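# Two dexterous arms open a bottle and set its cap down

## Task

Twist the cap off the bottle and leave it lying flat on the table, with the bottle still upright. Nothing may rest in its final place only because the robot holds it; release everything and pull the hands away at the end.

## Robot and tools

Robot: two six-joint arms, left_arm and right_arm, each ending in an identical five-finger right hand (the hands are not mirrored, so every axis and number means the same on both). The names are labels only, not image sides.

World frame: origin on the table top midway between the arms, +z up, +x out over the table, left_arm on the +y side. Result lines give each hand point's position (m) and orientation (quaternion wxyz) in this frame, plus velocities (m/s, rad/s). Reported positions may be slightly wrong, especially at long reach.

Hand point: a spot fixed to the palm, 0.05 m in front of it, where the index pad would meet the thumb tip in a pinch. Its own axes: +z along the straightened fingers (fingertips end 0.06-0.07 m past it), +y out of the palm, +x across the palm toward the little finger. The hand extends 0.08 m on the little-finger side, and 0.02 m (thumb tucked in front) to 0.09 m on the thumb side. A wrist bracket on the little-finger side protrudes 0.03 m past the point along +y and 0.11 m across, and can collide. Tilting the hand shifts the point a little.

The row: every moving command is one row of 28 numbers, all in [-1, 1], covering both arms even if one is idle. Order: left_arm dx, dy, dz, rx, ry, rz; left_gripper little, ring, middle, index, thumb_bend, thumb_turn, force_limit, speed; then the same 14 for right_arm and right_gripper. dx..rz are an offset, not a pose: a target relative to the hand point's measured pose at the start of the action, expressed along the hand point's own axes. 1.0 equals 0.6 m of travel or 180 degrees; rx, ry, rz form a single rotation vector. Finger values are targets: +1 straight/open, -1 curled/closed; thumb_bend +1 straight, -1 bent; thumb_turn +1 beside the palm, -1 in front opposite the fingers. A pinch is about index -0.22, thumb_bend -0.75, thumb_turn -0.57. force_limit maps -1..+1 to roughly 0..10 N at the fingertip (0..15 N for both thumb motors) and only stops closing. speed maps -1..+1 to near zero..full (full travel in 0.6 s); use -0.9 or lower for a gentle grip. No value means 'unchanged': to keep a hand as is, resend its last eight numbers, or before any command its hand_measured six plus hand_force_limit and hand_speed.

execute_actions(actions): a list of actions; each action is up to 15 rows, one per 1/30 s control step, the last row repeated to fill 15 steps. Every row in an action is measured from that action's start pose, not from the previous row; the first action of a call starts from the last pose a result reported. Each step the command is clipped to 100 mm and 16 degrees from the measured pose, so large offsets need several actions; motion lags commands by about 0.17 s. An empty list just returns state and images.

move(target, speed, stop_force, blocking): target is one 28-number row, arm offsets measured from the pose in the latest result showing one. Each hand point travels a straight path there, all paths finishing together, 0.5 to 10 s long (cut off at 10 s). speed is m/s, 0.002 to 0.5, default 0.25, rotation capped at twice that in rad/s. It does not avoid obstacles or the other arm. stop_force (13 to 80 N, both arms, not before 0.2 s of scene time) ends an arm's path when its wrist sensor feels that much added push along the direction of travel; the arm then backs to its position two steps earlier. Use it only with very slow, non-rotating moves; omit it when lifting off something you press on. blocking=false returns after 0.5 s; then use wait or stop before sending more. The 'move:' line reports done, off_target, moving, held, contact or fault, any limits (paced = pose clipped, held = steps blocked), and each hand point's remaining distance.

wait(seconds 0-10) lets time pass holding commands. stop brakes a running move. zoom_image(camera, region [x0,y0,x1,y1], max 504x504 px) enlarges part of cam_head_left, cam_head_right, cam_high, cam_low, cam_left_wrist or cam_right_wrist. show_instructions shows the reference image. finished_scene(scene) ends the scene irrevocably; call it only once the cap lies flat, the bottle stands, and the hands are clear.

Reading results: hand_measured, hand_stopped_by (moving, target, force, stalled, fault) and hand_load_n list the six motors in row order; load is positive when the finger is pushed open. A vanished grip shows as loads near zero. Wrist force/torque are in the end effector's axes, noisy (offset up to ~5.5 N), saturating near 100 N. 'pose unreachable' means the clearance check altered a command. HELD marks held-back steps.

Gripping: with the thumb turned in front before approach, a hand can wrap objects 0.035-0.08 m wide, the object lying toward the wrist side of the hand point. Motors move only when their target changes by 0.01 or more, then lock (holding at least 15 N). To squeeze harder, raise force_limit and send a more-closed target; to loosen, send a more-open target.

Avoid: pressing stiffly into firm surfaces (the arm can fault), joint torque beyond limits (elbow 130, wrists 46.9, shoulders 287 N m) or 150 N external force, which halts the arm 10 s; arms striking or squeezing each other; dropping, slamming or knocking anything off the table; leaving motors loaded long enough to overheat (warning at 70 °C, brake at 85 °C). Objects may occasionally be nudged by disturbances. Cameras are calibrated in the given K and T_world_to_cam values, accurate to a few degrees and millimetres.

Each tool is called after "Emit:" by a JSON object that holds its "fn" and its "kwargs".

Reference images:

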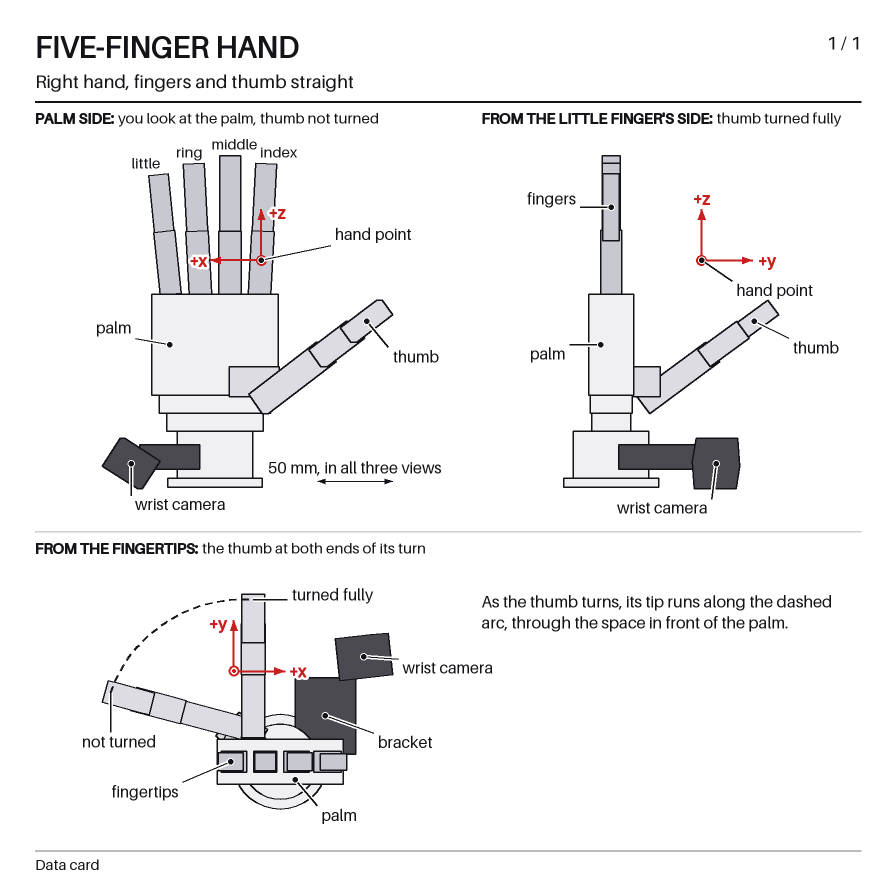

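## Session

Emit:
{"fn": "execute_actions", "kwargs": {"actions": []}}

Scene clock: 0.00 s.
left_arm: end_effector_position=(-0.1524, +1.1060, +0.5926) hand_measured=(+1.000, +1.000, +1.000, +1.000, +1.000, +1.000) hand_load_n=(+0.0, +0.0, +0.0, +0.0, +0.0, +0.0) hand_stopped_by=(target, target, target, target, target, target) hand_force_limit=0.00 hand_speed=-0.80 end_effector_quat_wxyz=(+0.026, +0.665, -0.746, -0.024) end_effector_velocity=(-0.000, -0.001, +0.001) end_effector_angular_velocity=(+0.001, -0.000, +0.000) | right_arm: end_effector_position=(+0.1511, -1.1596, +0.6037) hand_measured=(+1.000, +1.000, +1.000, +1.000, +1.000, +1.000) hand_load_n=(+0.0, +0.0, +0.0, +0.0, +0.0, +0.0) hand_stopped_by=(target, target, target, target, target, target) hand_force_limit=0.00 hand_speed=-0.80 end_effector_quat_wxyz=(-0.037, +0.689, +0.722, +0.051) end_effector_velocity=(+0.000, +0.001, +0.001) end_effector_angular_velocity=(-0.002, +0.000, -0.000)
Joint positions: left_arm=[ 1.448 -1.585  1.481  1.695  1.503 -1.762] | right_arm=[-1.68  -1.481  1.367  1.81   1.585 -1.86 ]
Joint velocities: left_arm=[ 0.    -0.001 -0.     0.     0.     0.   ] | right_arm=[ 0.    -0.002 -0.001  0.    -0.     0.   ]
Joint torques (N m, as the arm reports them, + toward a larger angle): no reading
Wrist force (N, on the end effector, along its own x y z axes, offset not removed): no reading
Wrist torque (N m, same axes, about the end effector's origin, offset not removed): no reading
Hand target (left_arm): -0.152, +1.106, +0.593; -0.026, -0.665, +0.746, +0.024
Hand target (right_arm): +0.151, -1.160, +0.604; -0.037, +0.689, +0.722, +0.051

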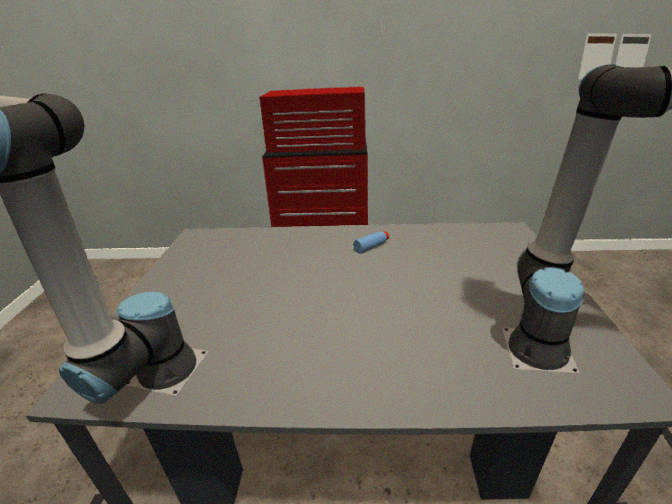

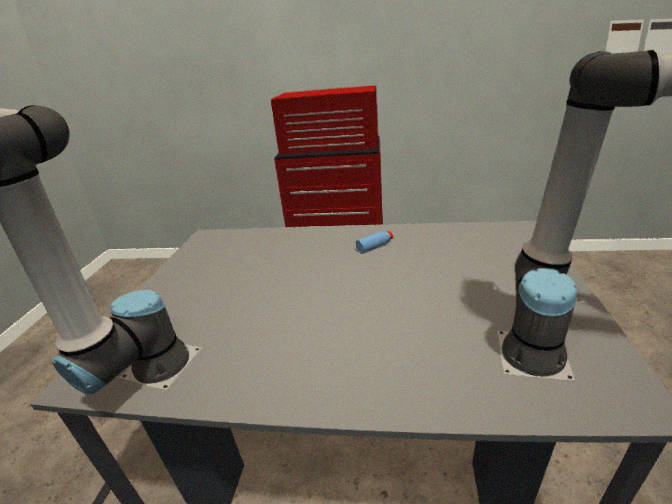

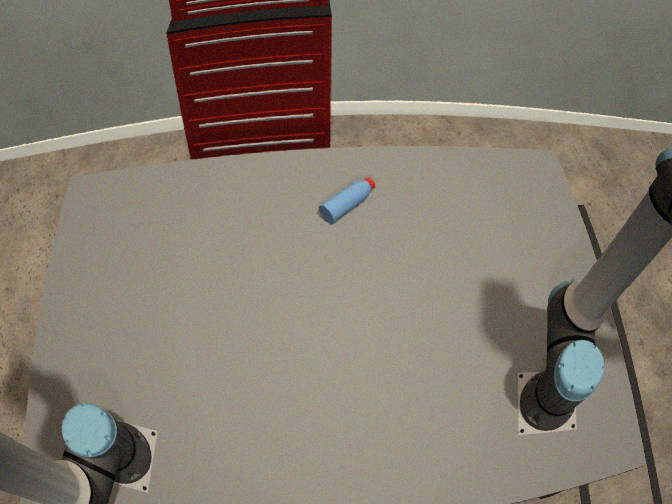

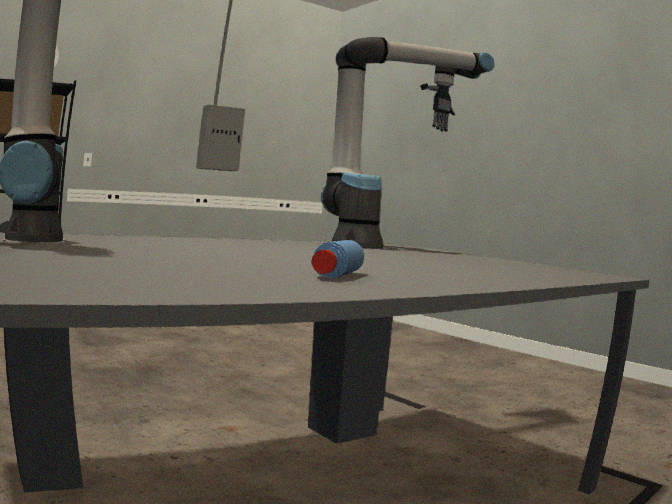

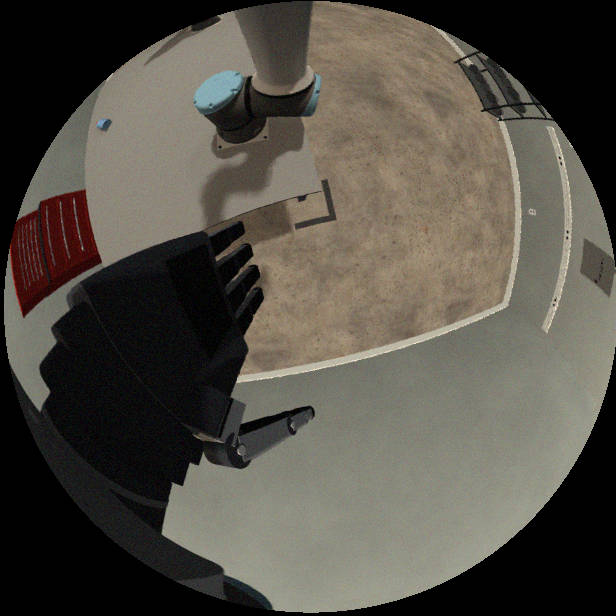

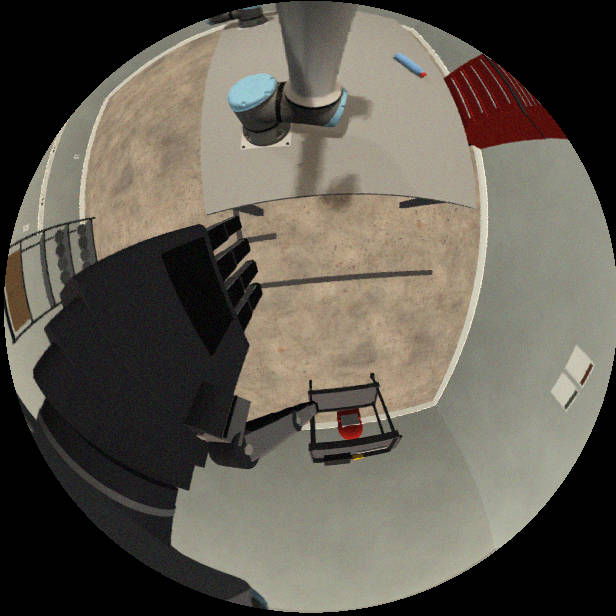

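Emit:
{"fn": "move", "kwargs": {"target": [0.56,-0.57,0.12,0,0,0,1,1,1,1,1,1,0,-0.8, 0.74,0.37,0.2,0,0,0,1,1,1,1,1,-1,0,0.5], "speed": 0.4}}

Emit:
{"fn": "move", "kwargs": {"target": [0.56,-0.57,0.12,0,0,0,1,1,1,1,1,1,0,-0.8, 0.74,0.37,0.2,0,0,0.81,1,1,1,1,1,-1,0,0.5], "speed": 0.4}}

Scene clock: 3.33 s.
left_arm: end_effector_position=(+0.1422, +0.7335, +0.4989) hand_measured=(+1.000, +1.000, +1.000, +1.000, +1.000, +1.000) hand_load_n=(+0.0, +0.0, +0.0, +0.0, +0.0, +0.0) hand_stopped_by=(target, target, target, target, target, target) hand_force_limit=0.00 hand_speed=-0.80 end_effector_quat_wxyz=(+0.026, +0.665, -0.746, -0.023) end_effector_velocity=(+0.001, -0.003, -0.000) end_effector_angular_velocity=(+0.010, +0.001, +0.001) | right_arm: end_effector_position=(+0.3526, -0.6942, +0.5439) hand_measured=(+1.000, +1.000, +1.000, +1.000, +1.000, -1.000) hand_load_n=(+0.0, +0.0, +0.0, +0.0, +0.0, +0.0) hand_stopped_by=(target, target, target, target, target, target) hand_force_limit=0.00 hand_speed=0.50 end_effector_quat_wxyz=(-0.037, +0.688, +0.723, +0.051) end_effector_velocity=(+0.001, +0.002, -0.001) end_effector_angular_velocity=(-0.003, +0.011, -0.004)
Joint positions: left_arm=[-0.125 -1.962  1.951  1.649  1.591 -3.333] | right_arm=[-0.864 -2.005  1.894  1.778  1.489 -1.048]
Joint velocities: left_arm=[-0.02  -0.001  0.002  0.002 -0.008 -0.021] | right_arm=[ 0.028  0.008 -0.003 -0.004  0.008  0.032]
Joint torques (N m, as the arm reports them, + toward a larger angle): left_arm=[-11.95 -10.62 -29.25   5.38  -3.06  -2.15] | right_arm=[ 19.98   8.61 -52.27   0.56   2.77   3.71]
Wrist force (N, on the end effector, along its own x y z axes, offset not removed): left_arm=[0.6 -1.2 -3.0] | right_arm=[-0.3 0.6 -3.1]
Wrist torque (N m, same axes, about the end effector's origin, offset not removed): left_arm=[-0.23 -0.02 0.02] | right_arm=[0.08 0.18 0.22]
Hand target (left_arm): +0.142, +0.733, +0.499; -0.026, -0.665, +0.746, +0.024
Hand target (right_arm): +0.353, -0.694, +0.544; -0.037, +0.689, +0.722, +0.050
Off the commanded pose (left_arm): 0.001 m, 0 deg.
Off the commanded pose (right_arm): 0.001 m, 0 deg.
move: done; limits=paced
camera_calibration (this result's frames):
cam_left_wrist: T_world_to_cam=[[-0.966256, 0.252442, 0.0512119, -0.0720461], [0.244921, 0.838841, 0.486168, -0.884873], [0.0797707, 0.482305, -0.872364, 0.203921], [0, 0, 0, 1]] pos_world=[0.130842, 0.662103, 0.61178]
cam_right_wrist: T_world_to_cam=[[0.995333, -0.0954324, 0.014326, -0.422562], [-0.0931631, -0.911541, 0.400517, -0.817928], [-0.0251636, -0.399982, -0.916177, 0.356725], [0, 0, 0, 1]] pos_world=[0.353365, -0.643217, 0.660471]

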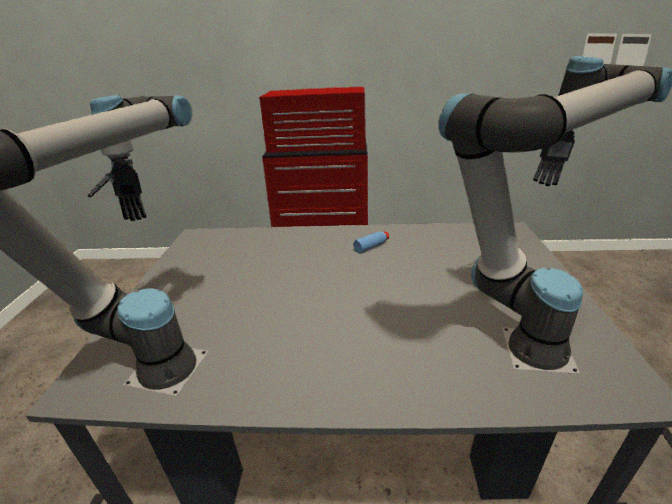

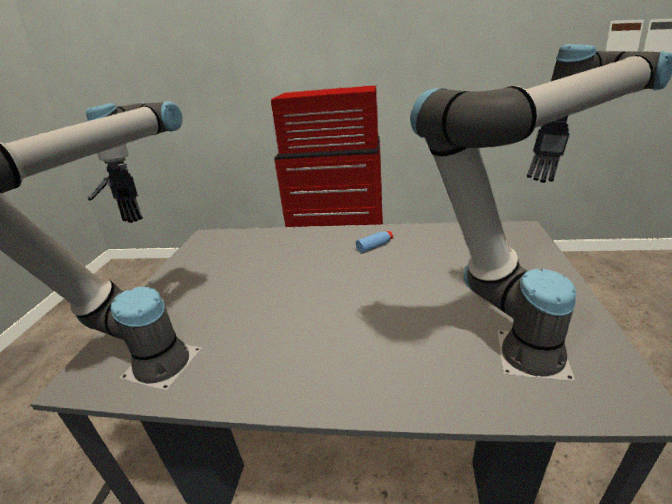

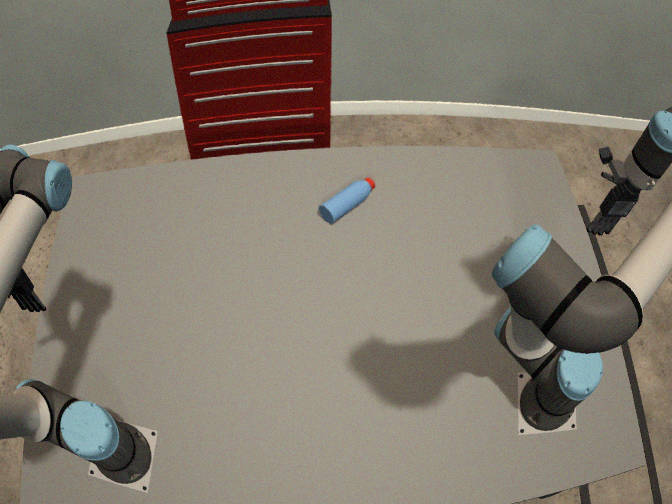

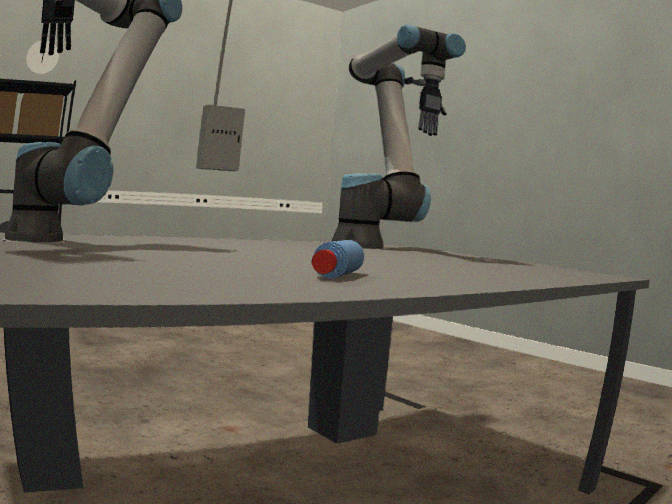

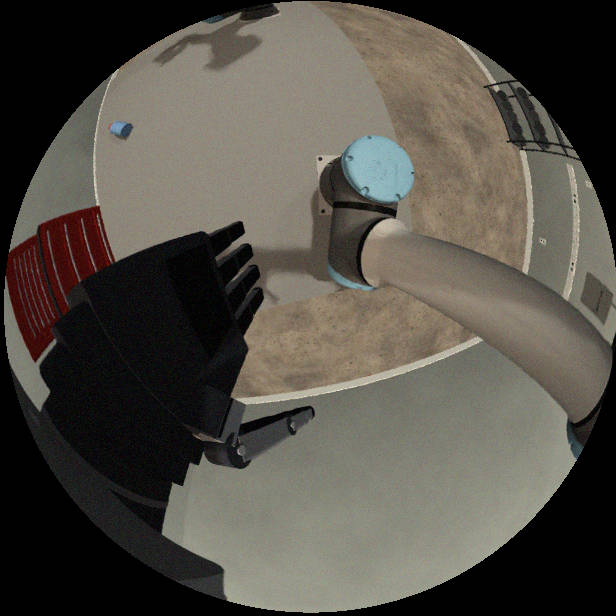

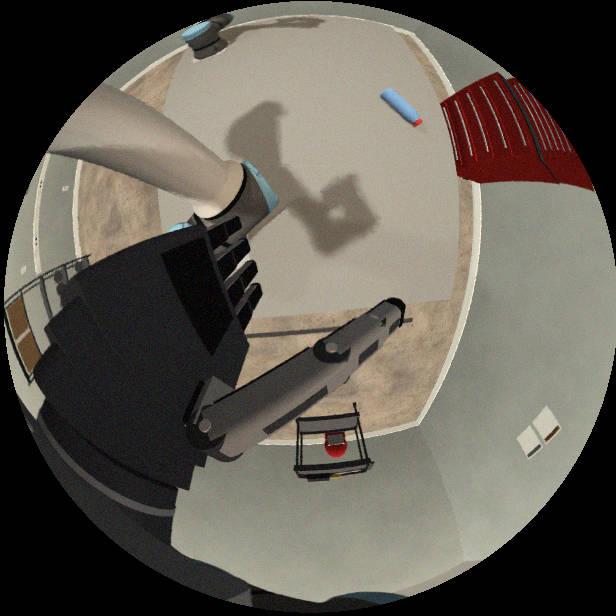

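Scene clock: 7.20 s.
left_arm: end_effector_position=(+0.4369, +0.3603, +0.4062) hand_measured=(+1.000, +1.000, +1.000, +1.000, +1.000, +1.000) hand_load_n=(+0.0, +0.0, +0.0, +0.0, +0.0, +0.0) hand_stopped_by=(target, target, target, target, target, target) hand_force_limit=0.00 hand_speed=-0.80 end_effector_quat_wxyz=(+0.026, +0.665, -0.746, -0.023) end_effector_velocity=(+0.001, -0.002, -0.000) end_effector_angular_velocity=(+0.001, +0.001, -0.001) | right_arm: end_effector_position=(+0.5539, -0.2286, +0.4839) hand_measured=(+1.000, +1.000, +1.000, +1.000, +1.000, -1.000) hand_load_n=(+0.0, +0.0, +0.0, +0.0, +0.0, +0.0) hand_stopped_by=(target, target, target, target, target, target) hand_force_limit=0.00 hand_speed=0.50 end_effector_quat_wxyz=(-0.059, +0.894, -0.445, -0.020) end_effector_velocity=(+0.001, +0.002, +0.000) end_effector_angular_velocity=(-0.001, +0.000, -0.014)
Joint positions: left_arm=[-0.56  -1.319  1.515  1.426  1.618 -3.768] | right_arm=[ 0.465 -1.201  1.19   1.526  1.459  2.83 ]
Joint velocities: left_arm=[-0.001  0.004 -0.004  0.001  0.    -0.   ] | right_arm=[ 0.002  0.003 -0.005  0.001  0.002  0.016]
Joint torques (N m, as the arm reports them, + toward a larger angle): left_arm=[-11.36 -45.7  -46.83   5.73   2.45  -2.16] | right_arm=[ 20.09 -58.64 -55.1    7.28   2.46   3.53]
Wrist force (N, on the end effector, along its own x y z axes, offset not removed): left_arm=[0.2 1.5 -1.4] | right_arm=[2.4 -1.0 2.9]
Wrist torque (N m, same axes, about the end effector's origin, offset not removed): left_arm=[0.15 -0.06 0.08] | right_arm=[-0.37 -0.54 0.17]
Hand target (left_arm): +0.437, +0.360, +0.406; -0.026, -0.665, +0.746, +0.023
Hand target (right_arm): +0.554, -0.228, +0.484; -0.059, +0.893, -0.445, -0.020
Off the commanded pose (left_arm): 0.001 m, 0 deg.
Off the commanded pose (right_arm): 0.001 m, 0 deg.
move: done
camera_calibration (this result's frames):
cam_left_wrist: T_world_to_cam=[[-0.96627, 0.252445, 0.0509314, 0.311744], [0.244803, 0.838961, 0.486021, -0.598856], [0.0799643, 0.482095, -0.872462, 0.279597], [0, 0, 0, 1]] pos_world=[0.425473, 0.288926, 0.519117]
cam_right_wrist: T_world_to_cam=[[-0.874908, -0.480054, -0.0639096, 0.408303], [-0.419593, 0.685503, 0.595002, 0.101007], [-0.241823, 0.547388, -0.801179, 0.774031], [0, 0, 0, 1]] pos_world=[0.586788, -0.296928, 0.586133]

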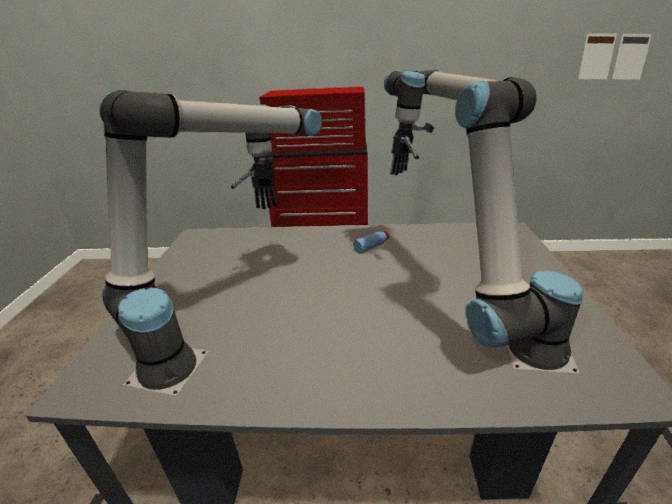

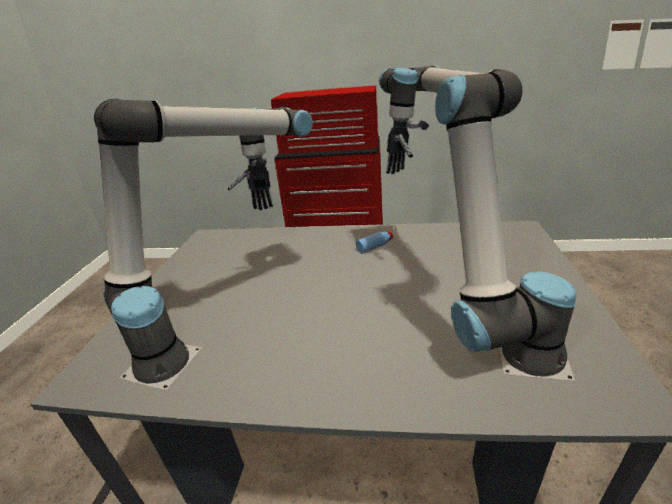

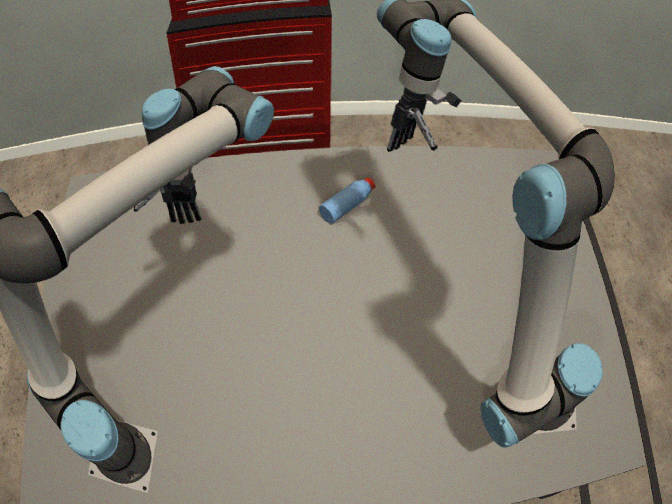

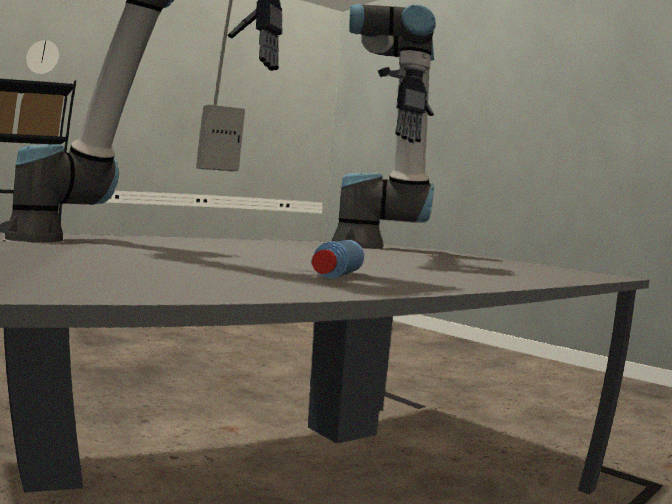

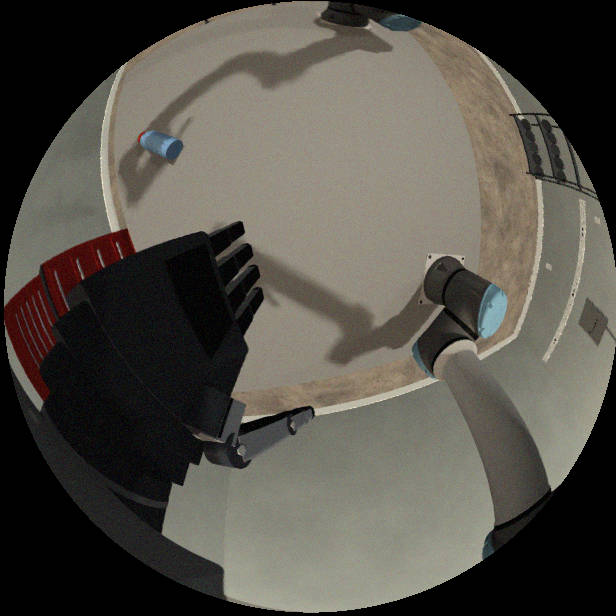

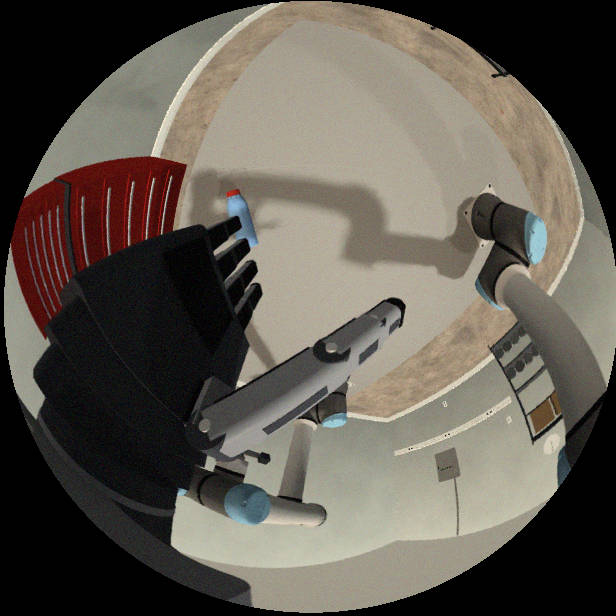

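Emit:
{"fn": "move", "kwargs": {"target": [0,0,0,0,0,0,1,1,1,1,1,1,0,-0.8, 0.013,-0.397,0.595,0.28,0.028,0,1,1,1,1,1,-1,0,0.5], "speed": 0.3}}

Scene clock: 10.53 s.
left_arm: end_effector_position=(+0.4369, +0.3602, +0.4062) hand_measured=(+1.000, +1.000, +1.000, +1.000, +1.000, +1.000) hand_load_n=(+0.0, +0.0, +0.0, +0.0, +0.0, +0.0) hand_stopped_by=(target, target, target, target, target, target) hand_force_limit=0.00 hand_speed=-0.80 end_effector_quat_wxyz=(+0.026, +0.665, -0.746, -0.023) end_effector_velocity=(+0.000, -0.000, -0.000) end_effector_angular_velocity=(-0.001, -0.001, +0.000) | right_arm: end_effector_position=(+0.7544, -0.0482, +0.1499) hand_measured=(+1.000, +1.000, +1.000, +1.000, +1.000, -1.000) hand_load_n=(+0.0, +0.0, +0.0, +0.0, +0.0, +0.0) hand_stopped_by=(target, target, target, target, target, target) hand_force_limit=0.00 hand_speed=0.50 end_effector_quat_wxyz=(-0.415, +0.784, -0.413, +0.208) end_effector_velocity=(+0.001, +0.001, -0.003) end_effector_angular_velocity=(+0.002, -0.004, -0.001)
Joint positions: left_arm=[-0.56  -1.319  1.515  1.426  1.618 -3.768] | right_arm=[ 0.553 -1.085  1.584  0.116  1.407  3.046]
Joint velocities: left_arm=[ 0.     0.    -0.    -0.001 -0.    -0.   ] | right_arm=[ 0.001  0.003  0.003 -0.01   0.001  0.001]
Joint torques (N m, as the arm reports them, + toward a larger angle): left_arm=[ 12.23 -63.91 -29.18   2.02   1.77   1.63] | right_arm=[ 21.66 -59.91 -24.37  -2.49   2.58   3.42]
Wrist force (N, on the end effector, along its own x y z axes, offset not removed): left_arm=[-0.9 1.1 -2.1] | right_arm=[-1.6 -2.2 -3.7]
Wrist torque (N m, same axes, about the end effector's origin, offset not removed): left_arm=[0.06 0.20 0.00] | right_arm=[-0.09 0.37 -0.15]
Hand target (left_arm): +0.437, +0.360, +0.406; -0.026, -0.665, +0.746, +0.023
Hand target (right_arm): +0.755, -0.048, +0.150; -0.415, +0.783, -0.413, +0.209
Off the commanded pose (left_arm): 0.000 m, 0 deg.
Off the commanded pose (right_arm): 0.000 m, 0 deg.
move: done
camera_calibration (this result's frames):
cam_left_wrist: T_world_to_cam=[[-0.966264, 0.252466, 0.0509354, 0.311729], [0.244823, 0.838958, 0.486016, -0.59885], [0.0799699, 0.48209, -0.872464, 0.279604], [0, 0, 0, 1]] pos_world=[0.425465, 0.288915, 0.519118]
cam_right_wrist: T_world_to_cam=[[-0.557641, -0.199815, -0.805674, 0.534236], [-0.76817, 0.492036, 0.409653, 0.541614], [0.314566, 0.847334, -0.427871, -0.00510962], [0, 0, 0, 1]] pos_world=[0.715571, -0.155416, 0.20636]

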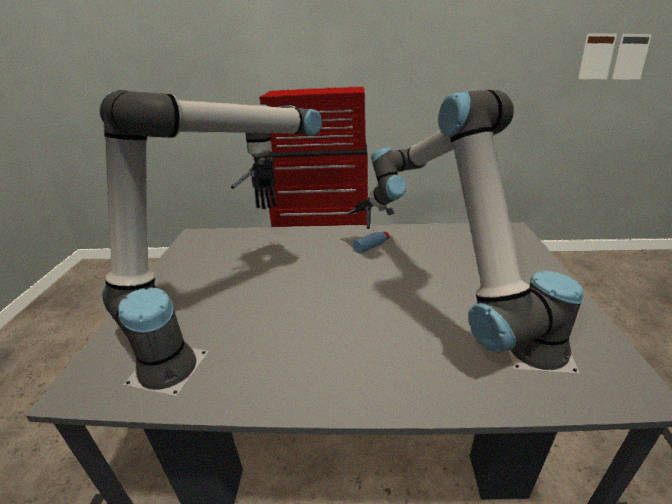

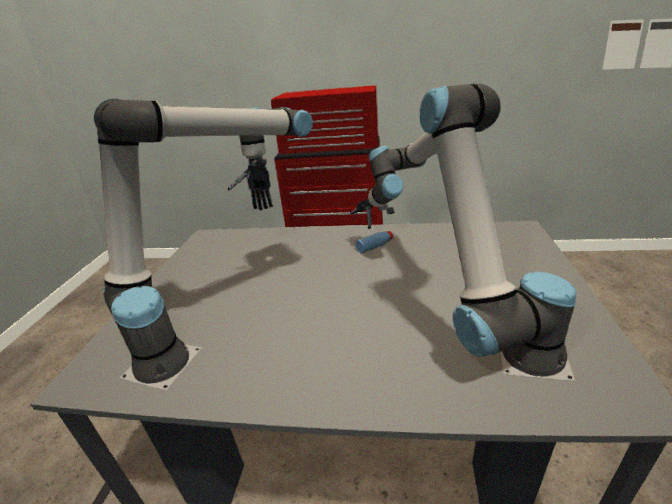

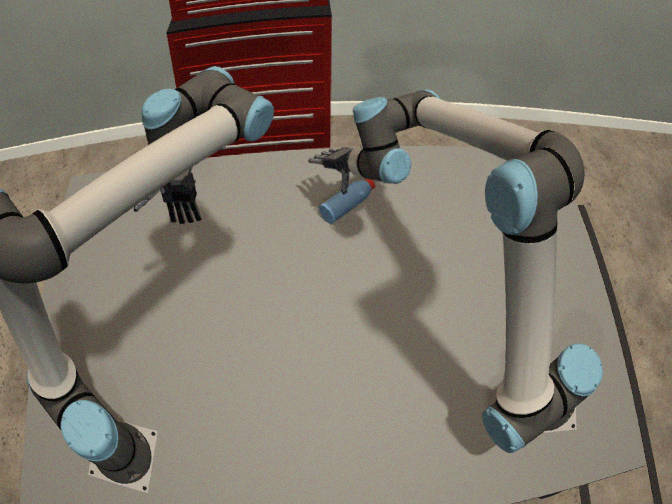

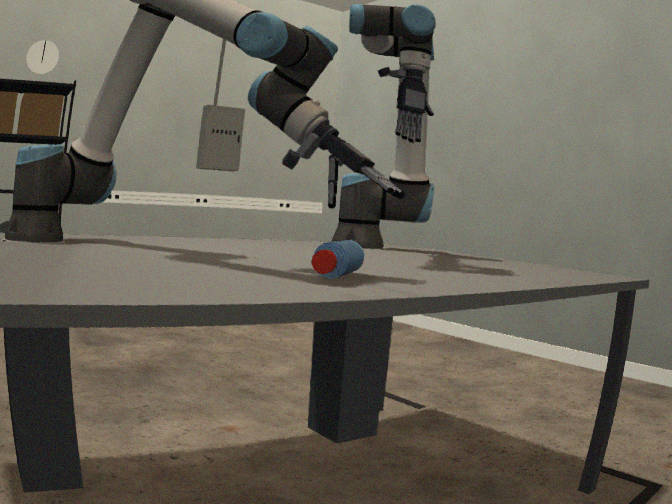

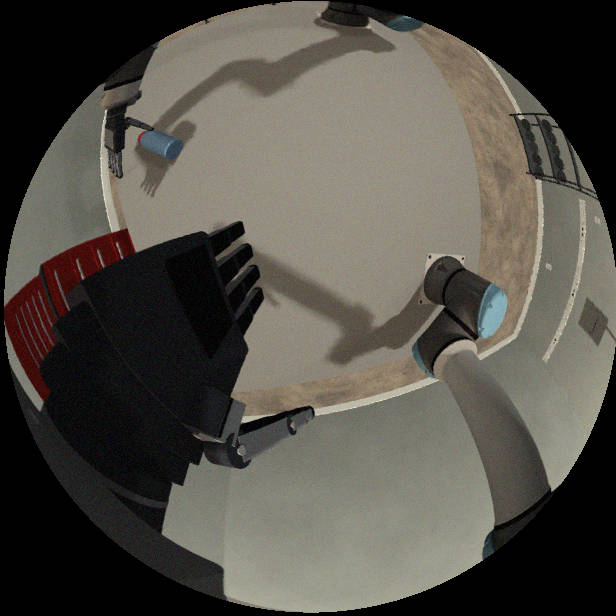

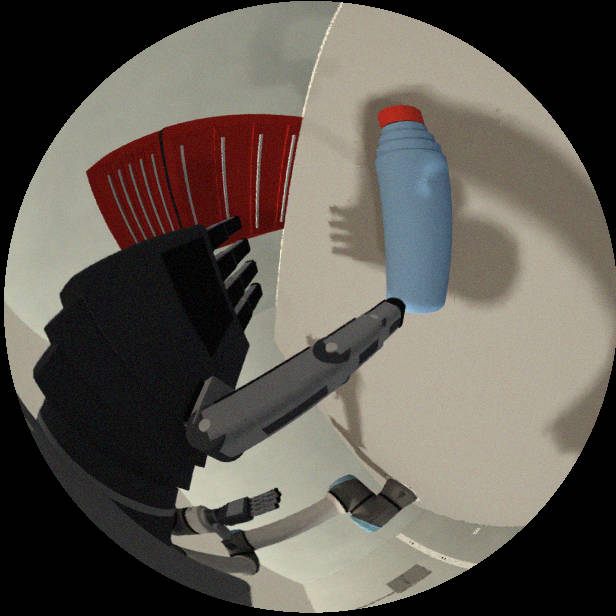

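Emit:
{"fn": "move", "kwargs": {"target": [0,0,0,0,0,0,1,1,1,1,1,1,0,-0.8, -0.007,0.163,0.095,0,0,0,1,1,1,1,1,-1,0,0.5], "speed": 0.08, "stop_force": 20}}

Scene clock: 12.80 s.
left_arm: end_effector_position=(+0.4369, +0.3603, +0.4062) hand_measured=(+1.000, +1.000, +1.000, +1.000, +1.000, +1.000) hand_load_n=(+0.0, +0.0, +0.0, +0.0, +0.0, +0.0) hand_stopped_by=(target, target, target, target, target, target) hand_force_limit=0.00 hand_speed=-0.80 end_effector_quat_wxyz=(+0.026, +0.665, -0.746, -0.023) end_effector_velocity=(+0.000, -0.000, -0.000) end_effector_angular_velocity=(-0.001, -0.000, +0.000) | right_arm: end_effector_position=(+0.7439, -0.0483, +0.0374) hand_measured=(+1.000, +1.000, +1.000, +1.000, +1.000, -1.000) hand_load_n=(+0.0, +0.0, +0.0, +0.0, +0.0, +0.0) hand_stopped_by=(target, target, target, target, target, target) hand_force_limit=0.00 hand_speed=0.50 end_effector_quat_wxyz=(-0.415, +0.784, -0.413, +0.208) end_effector_velocity=(-0.002, -0.001, -0.005) end_effector_angular_velocity=(-0.001, +0.002, +0.000)
Joint positions: left_arm=[-0.56  -1.319  1.515  1.426  1.618 -3.768] | right_arm=[ 0.558 -0.995  1.672 -0.062  1.412  3.05 ]
Joint velocities: left_arm=[ 0.    -0.    -0.    -0.001  0.    -0.   ] | right_arm=[ 0.     0.003  0.004 -0.005  0.     0.   ]
Joint torques (N m, as the arm reports them, + toward a larger angle): left_arm=[  3.76 -64.51 -28.59   2.2    1.52   1.46] | right_arm=[ 17.12 -63.68 -20.65  -2.13   2.75   3.62]
Wrist force (N, on the end effector, along its own x y z axes, offset not removed): left_arm=[-0.3 -0.8 -3.8] | right_arm=[-0.9 -3.7 -1.3]
Wrist torque (N m, same axes, about the end effector's origin, offset not removed): left_arm=[-0.03 0.08 0.02] | right_arm=[-0.51 0.07 -0.07]
Hand target (left_arm): +0.437, +0.360, +0.406; -0.026, -0.665, +0.746, +0.023
Hand target (right_arm): +0.744, -0.048, +0.037; -0.415, +0.784, -0.413, +0.208
Off the commanded pose (left_arm): 0.000 m, 0 deg.
Off the commanded pose (right_arm): 0.000 m, 0 deg.
move: done
camera_calibration (this result's frames):
cam_left_wrist: T_world_to_cam=[[-0.966269, 0.252447, 0.0509346, 0.311741], [0.244806, 0.838963, 0.486016, -0.598854], [0.0799611, 0.482091, -0.872465, 0.279603], [0, 0, 0, 1]] pos_world=[0.425472, 0.288924, 0.519117]
cam_right_wrist: T_world_to_cam=[[-0.557647, -0.199831, -0.805666, 0.437726], [-0.768168, 0.49204, 0.409651, 0.579716], [0.314559, 0.847327, -0.427889, -0.0498106], [0, 0, 0, 1]] pos_world=[0.705084, -0.155567, 0.0938661]

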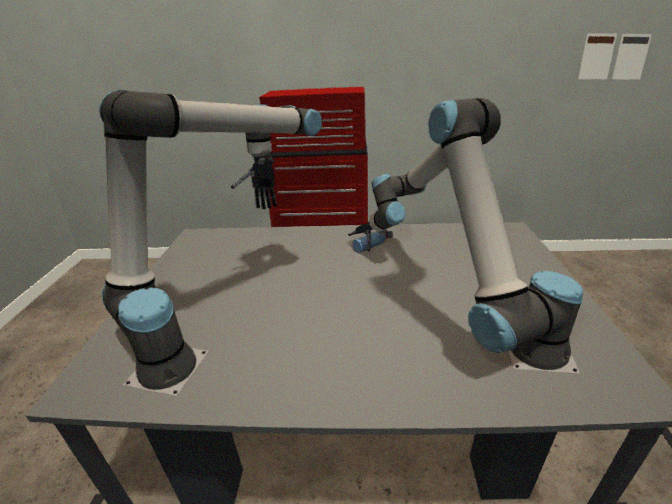

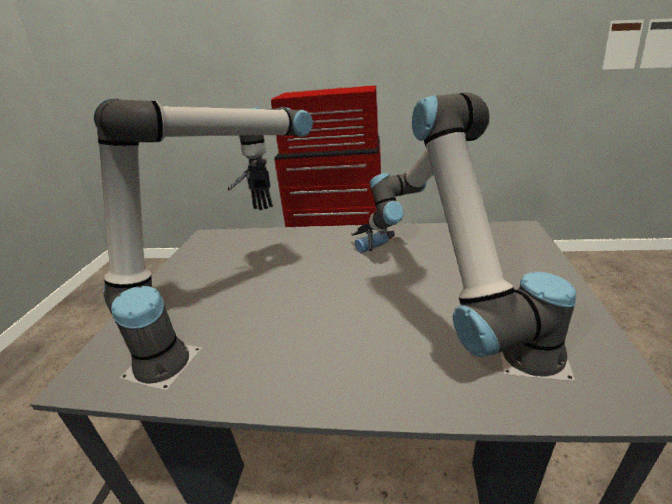

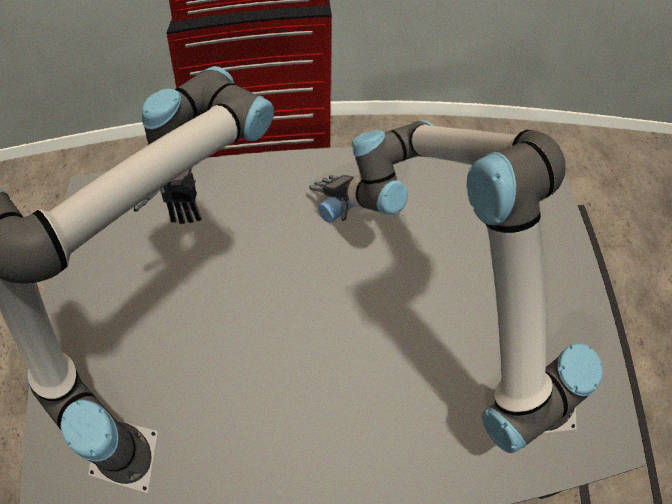

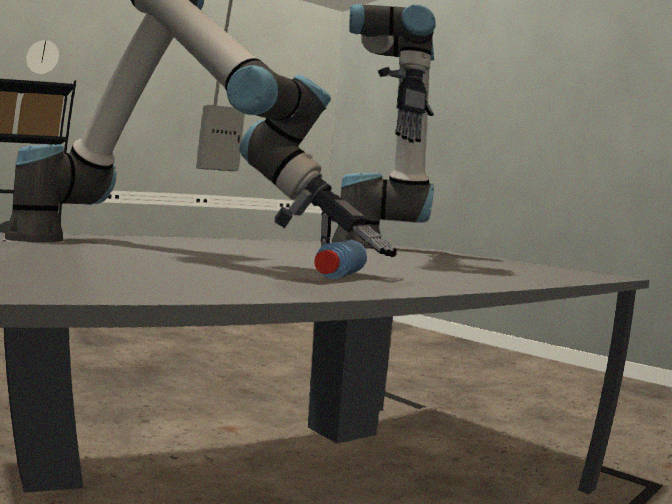

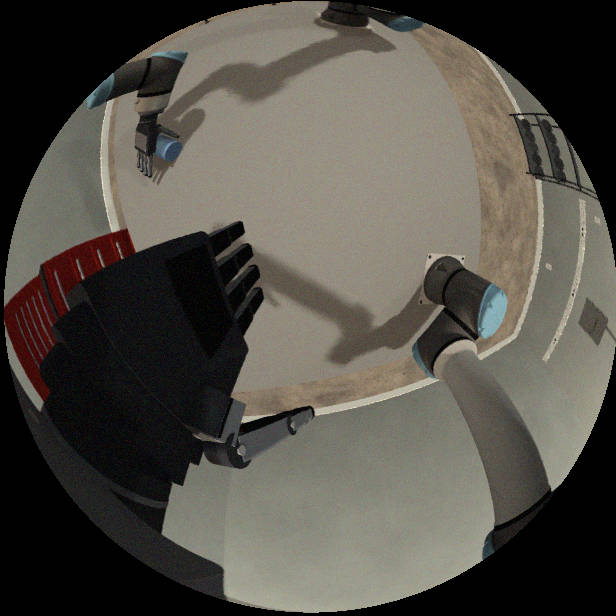

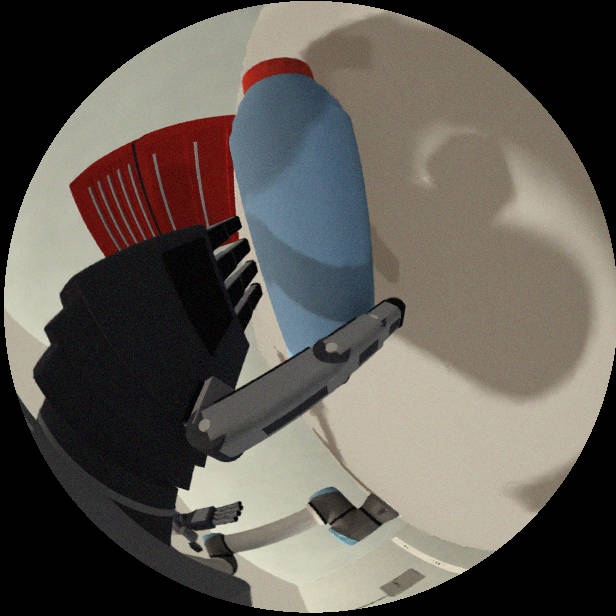

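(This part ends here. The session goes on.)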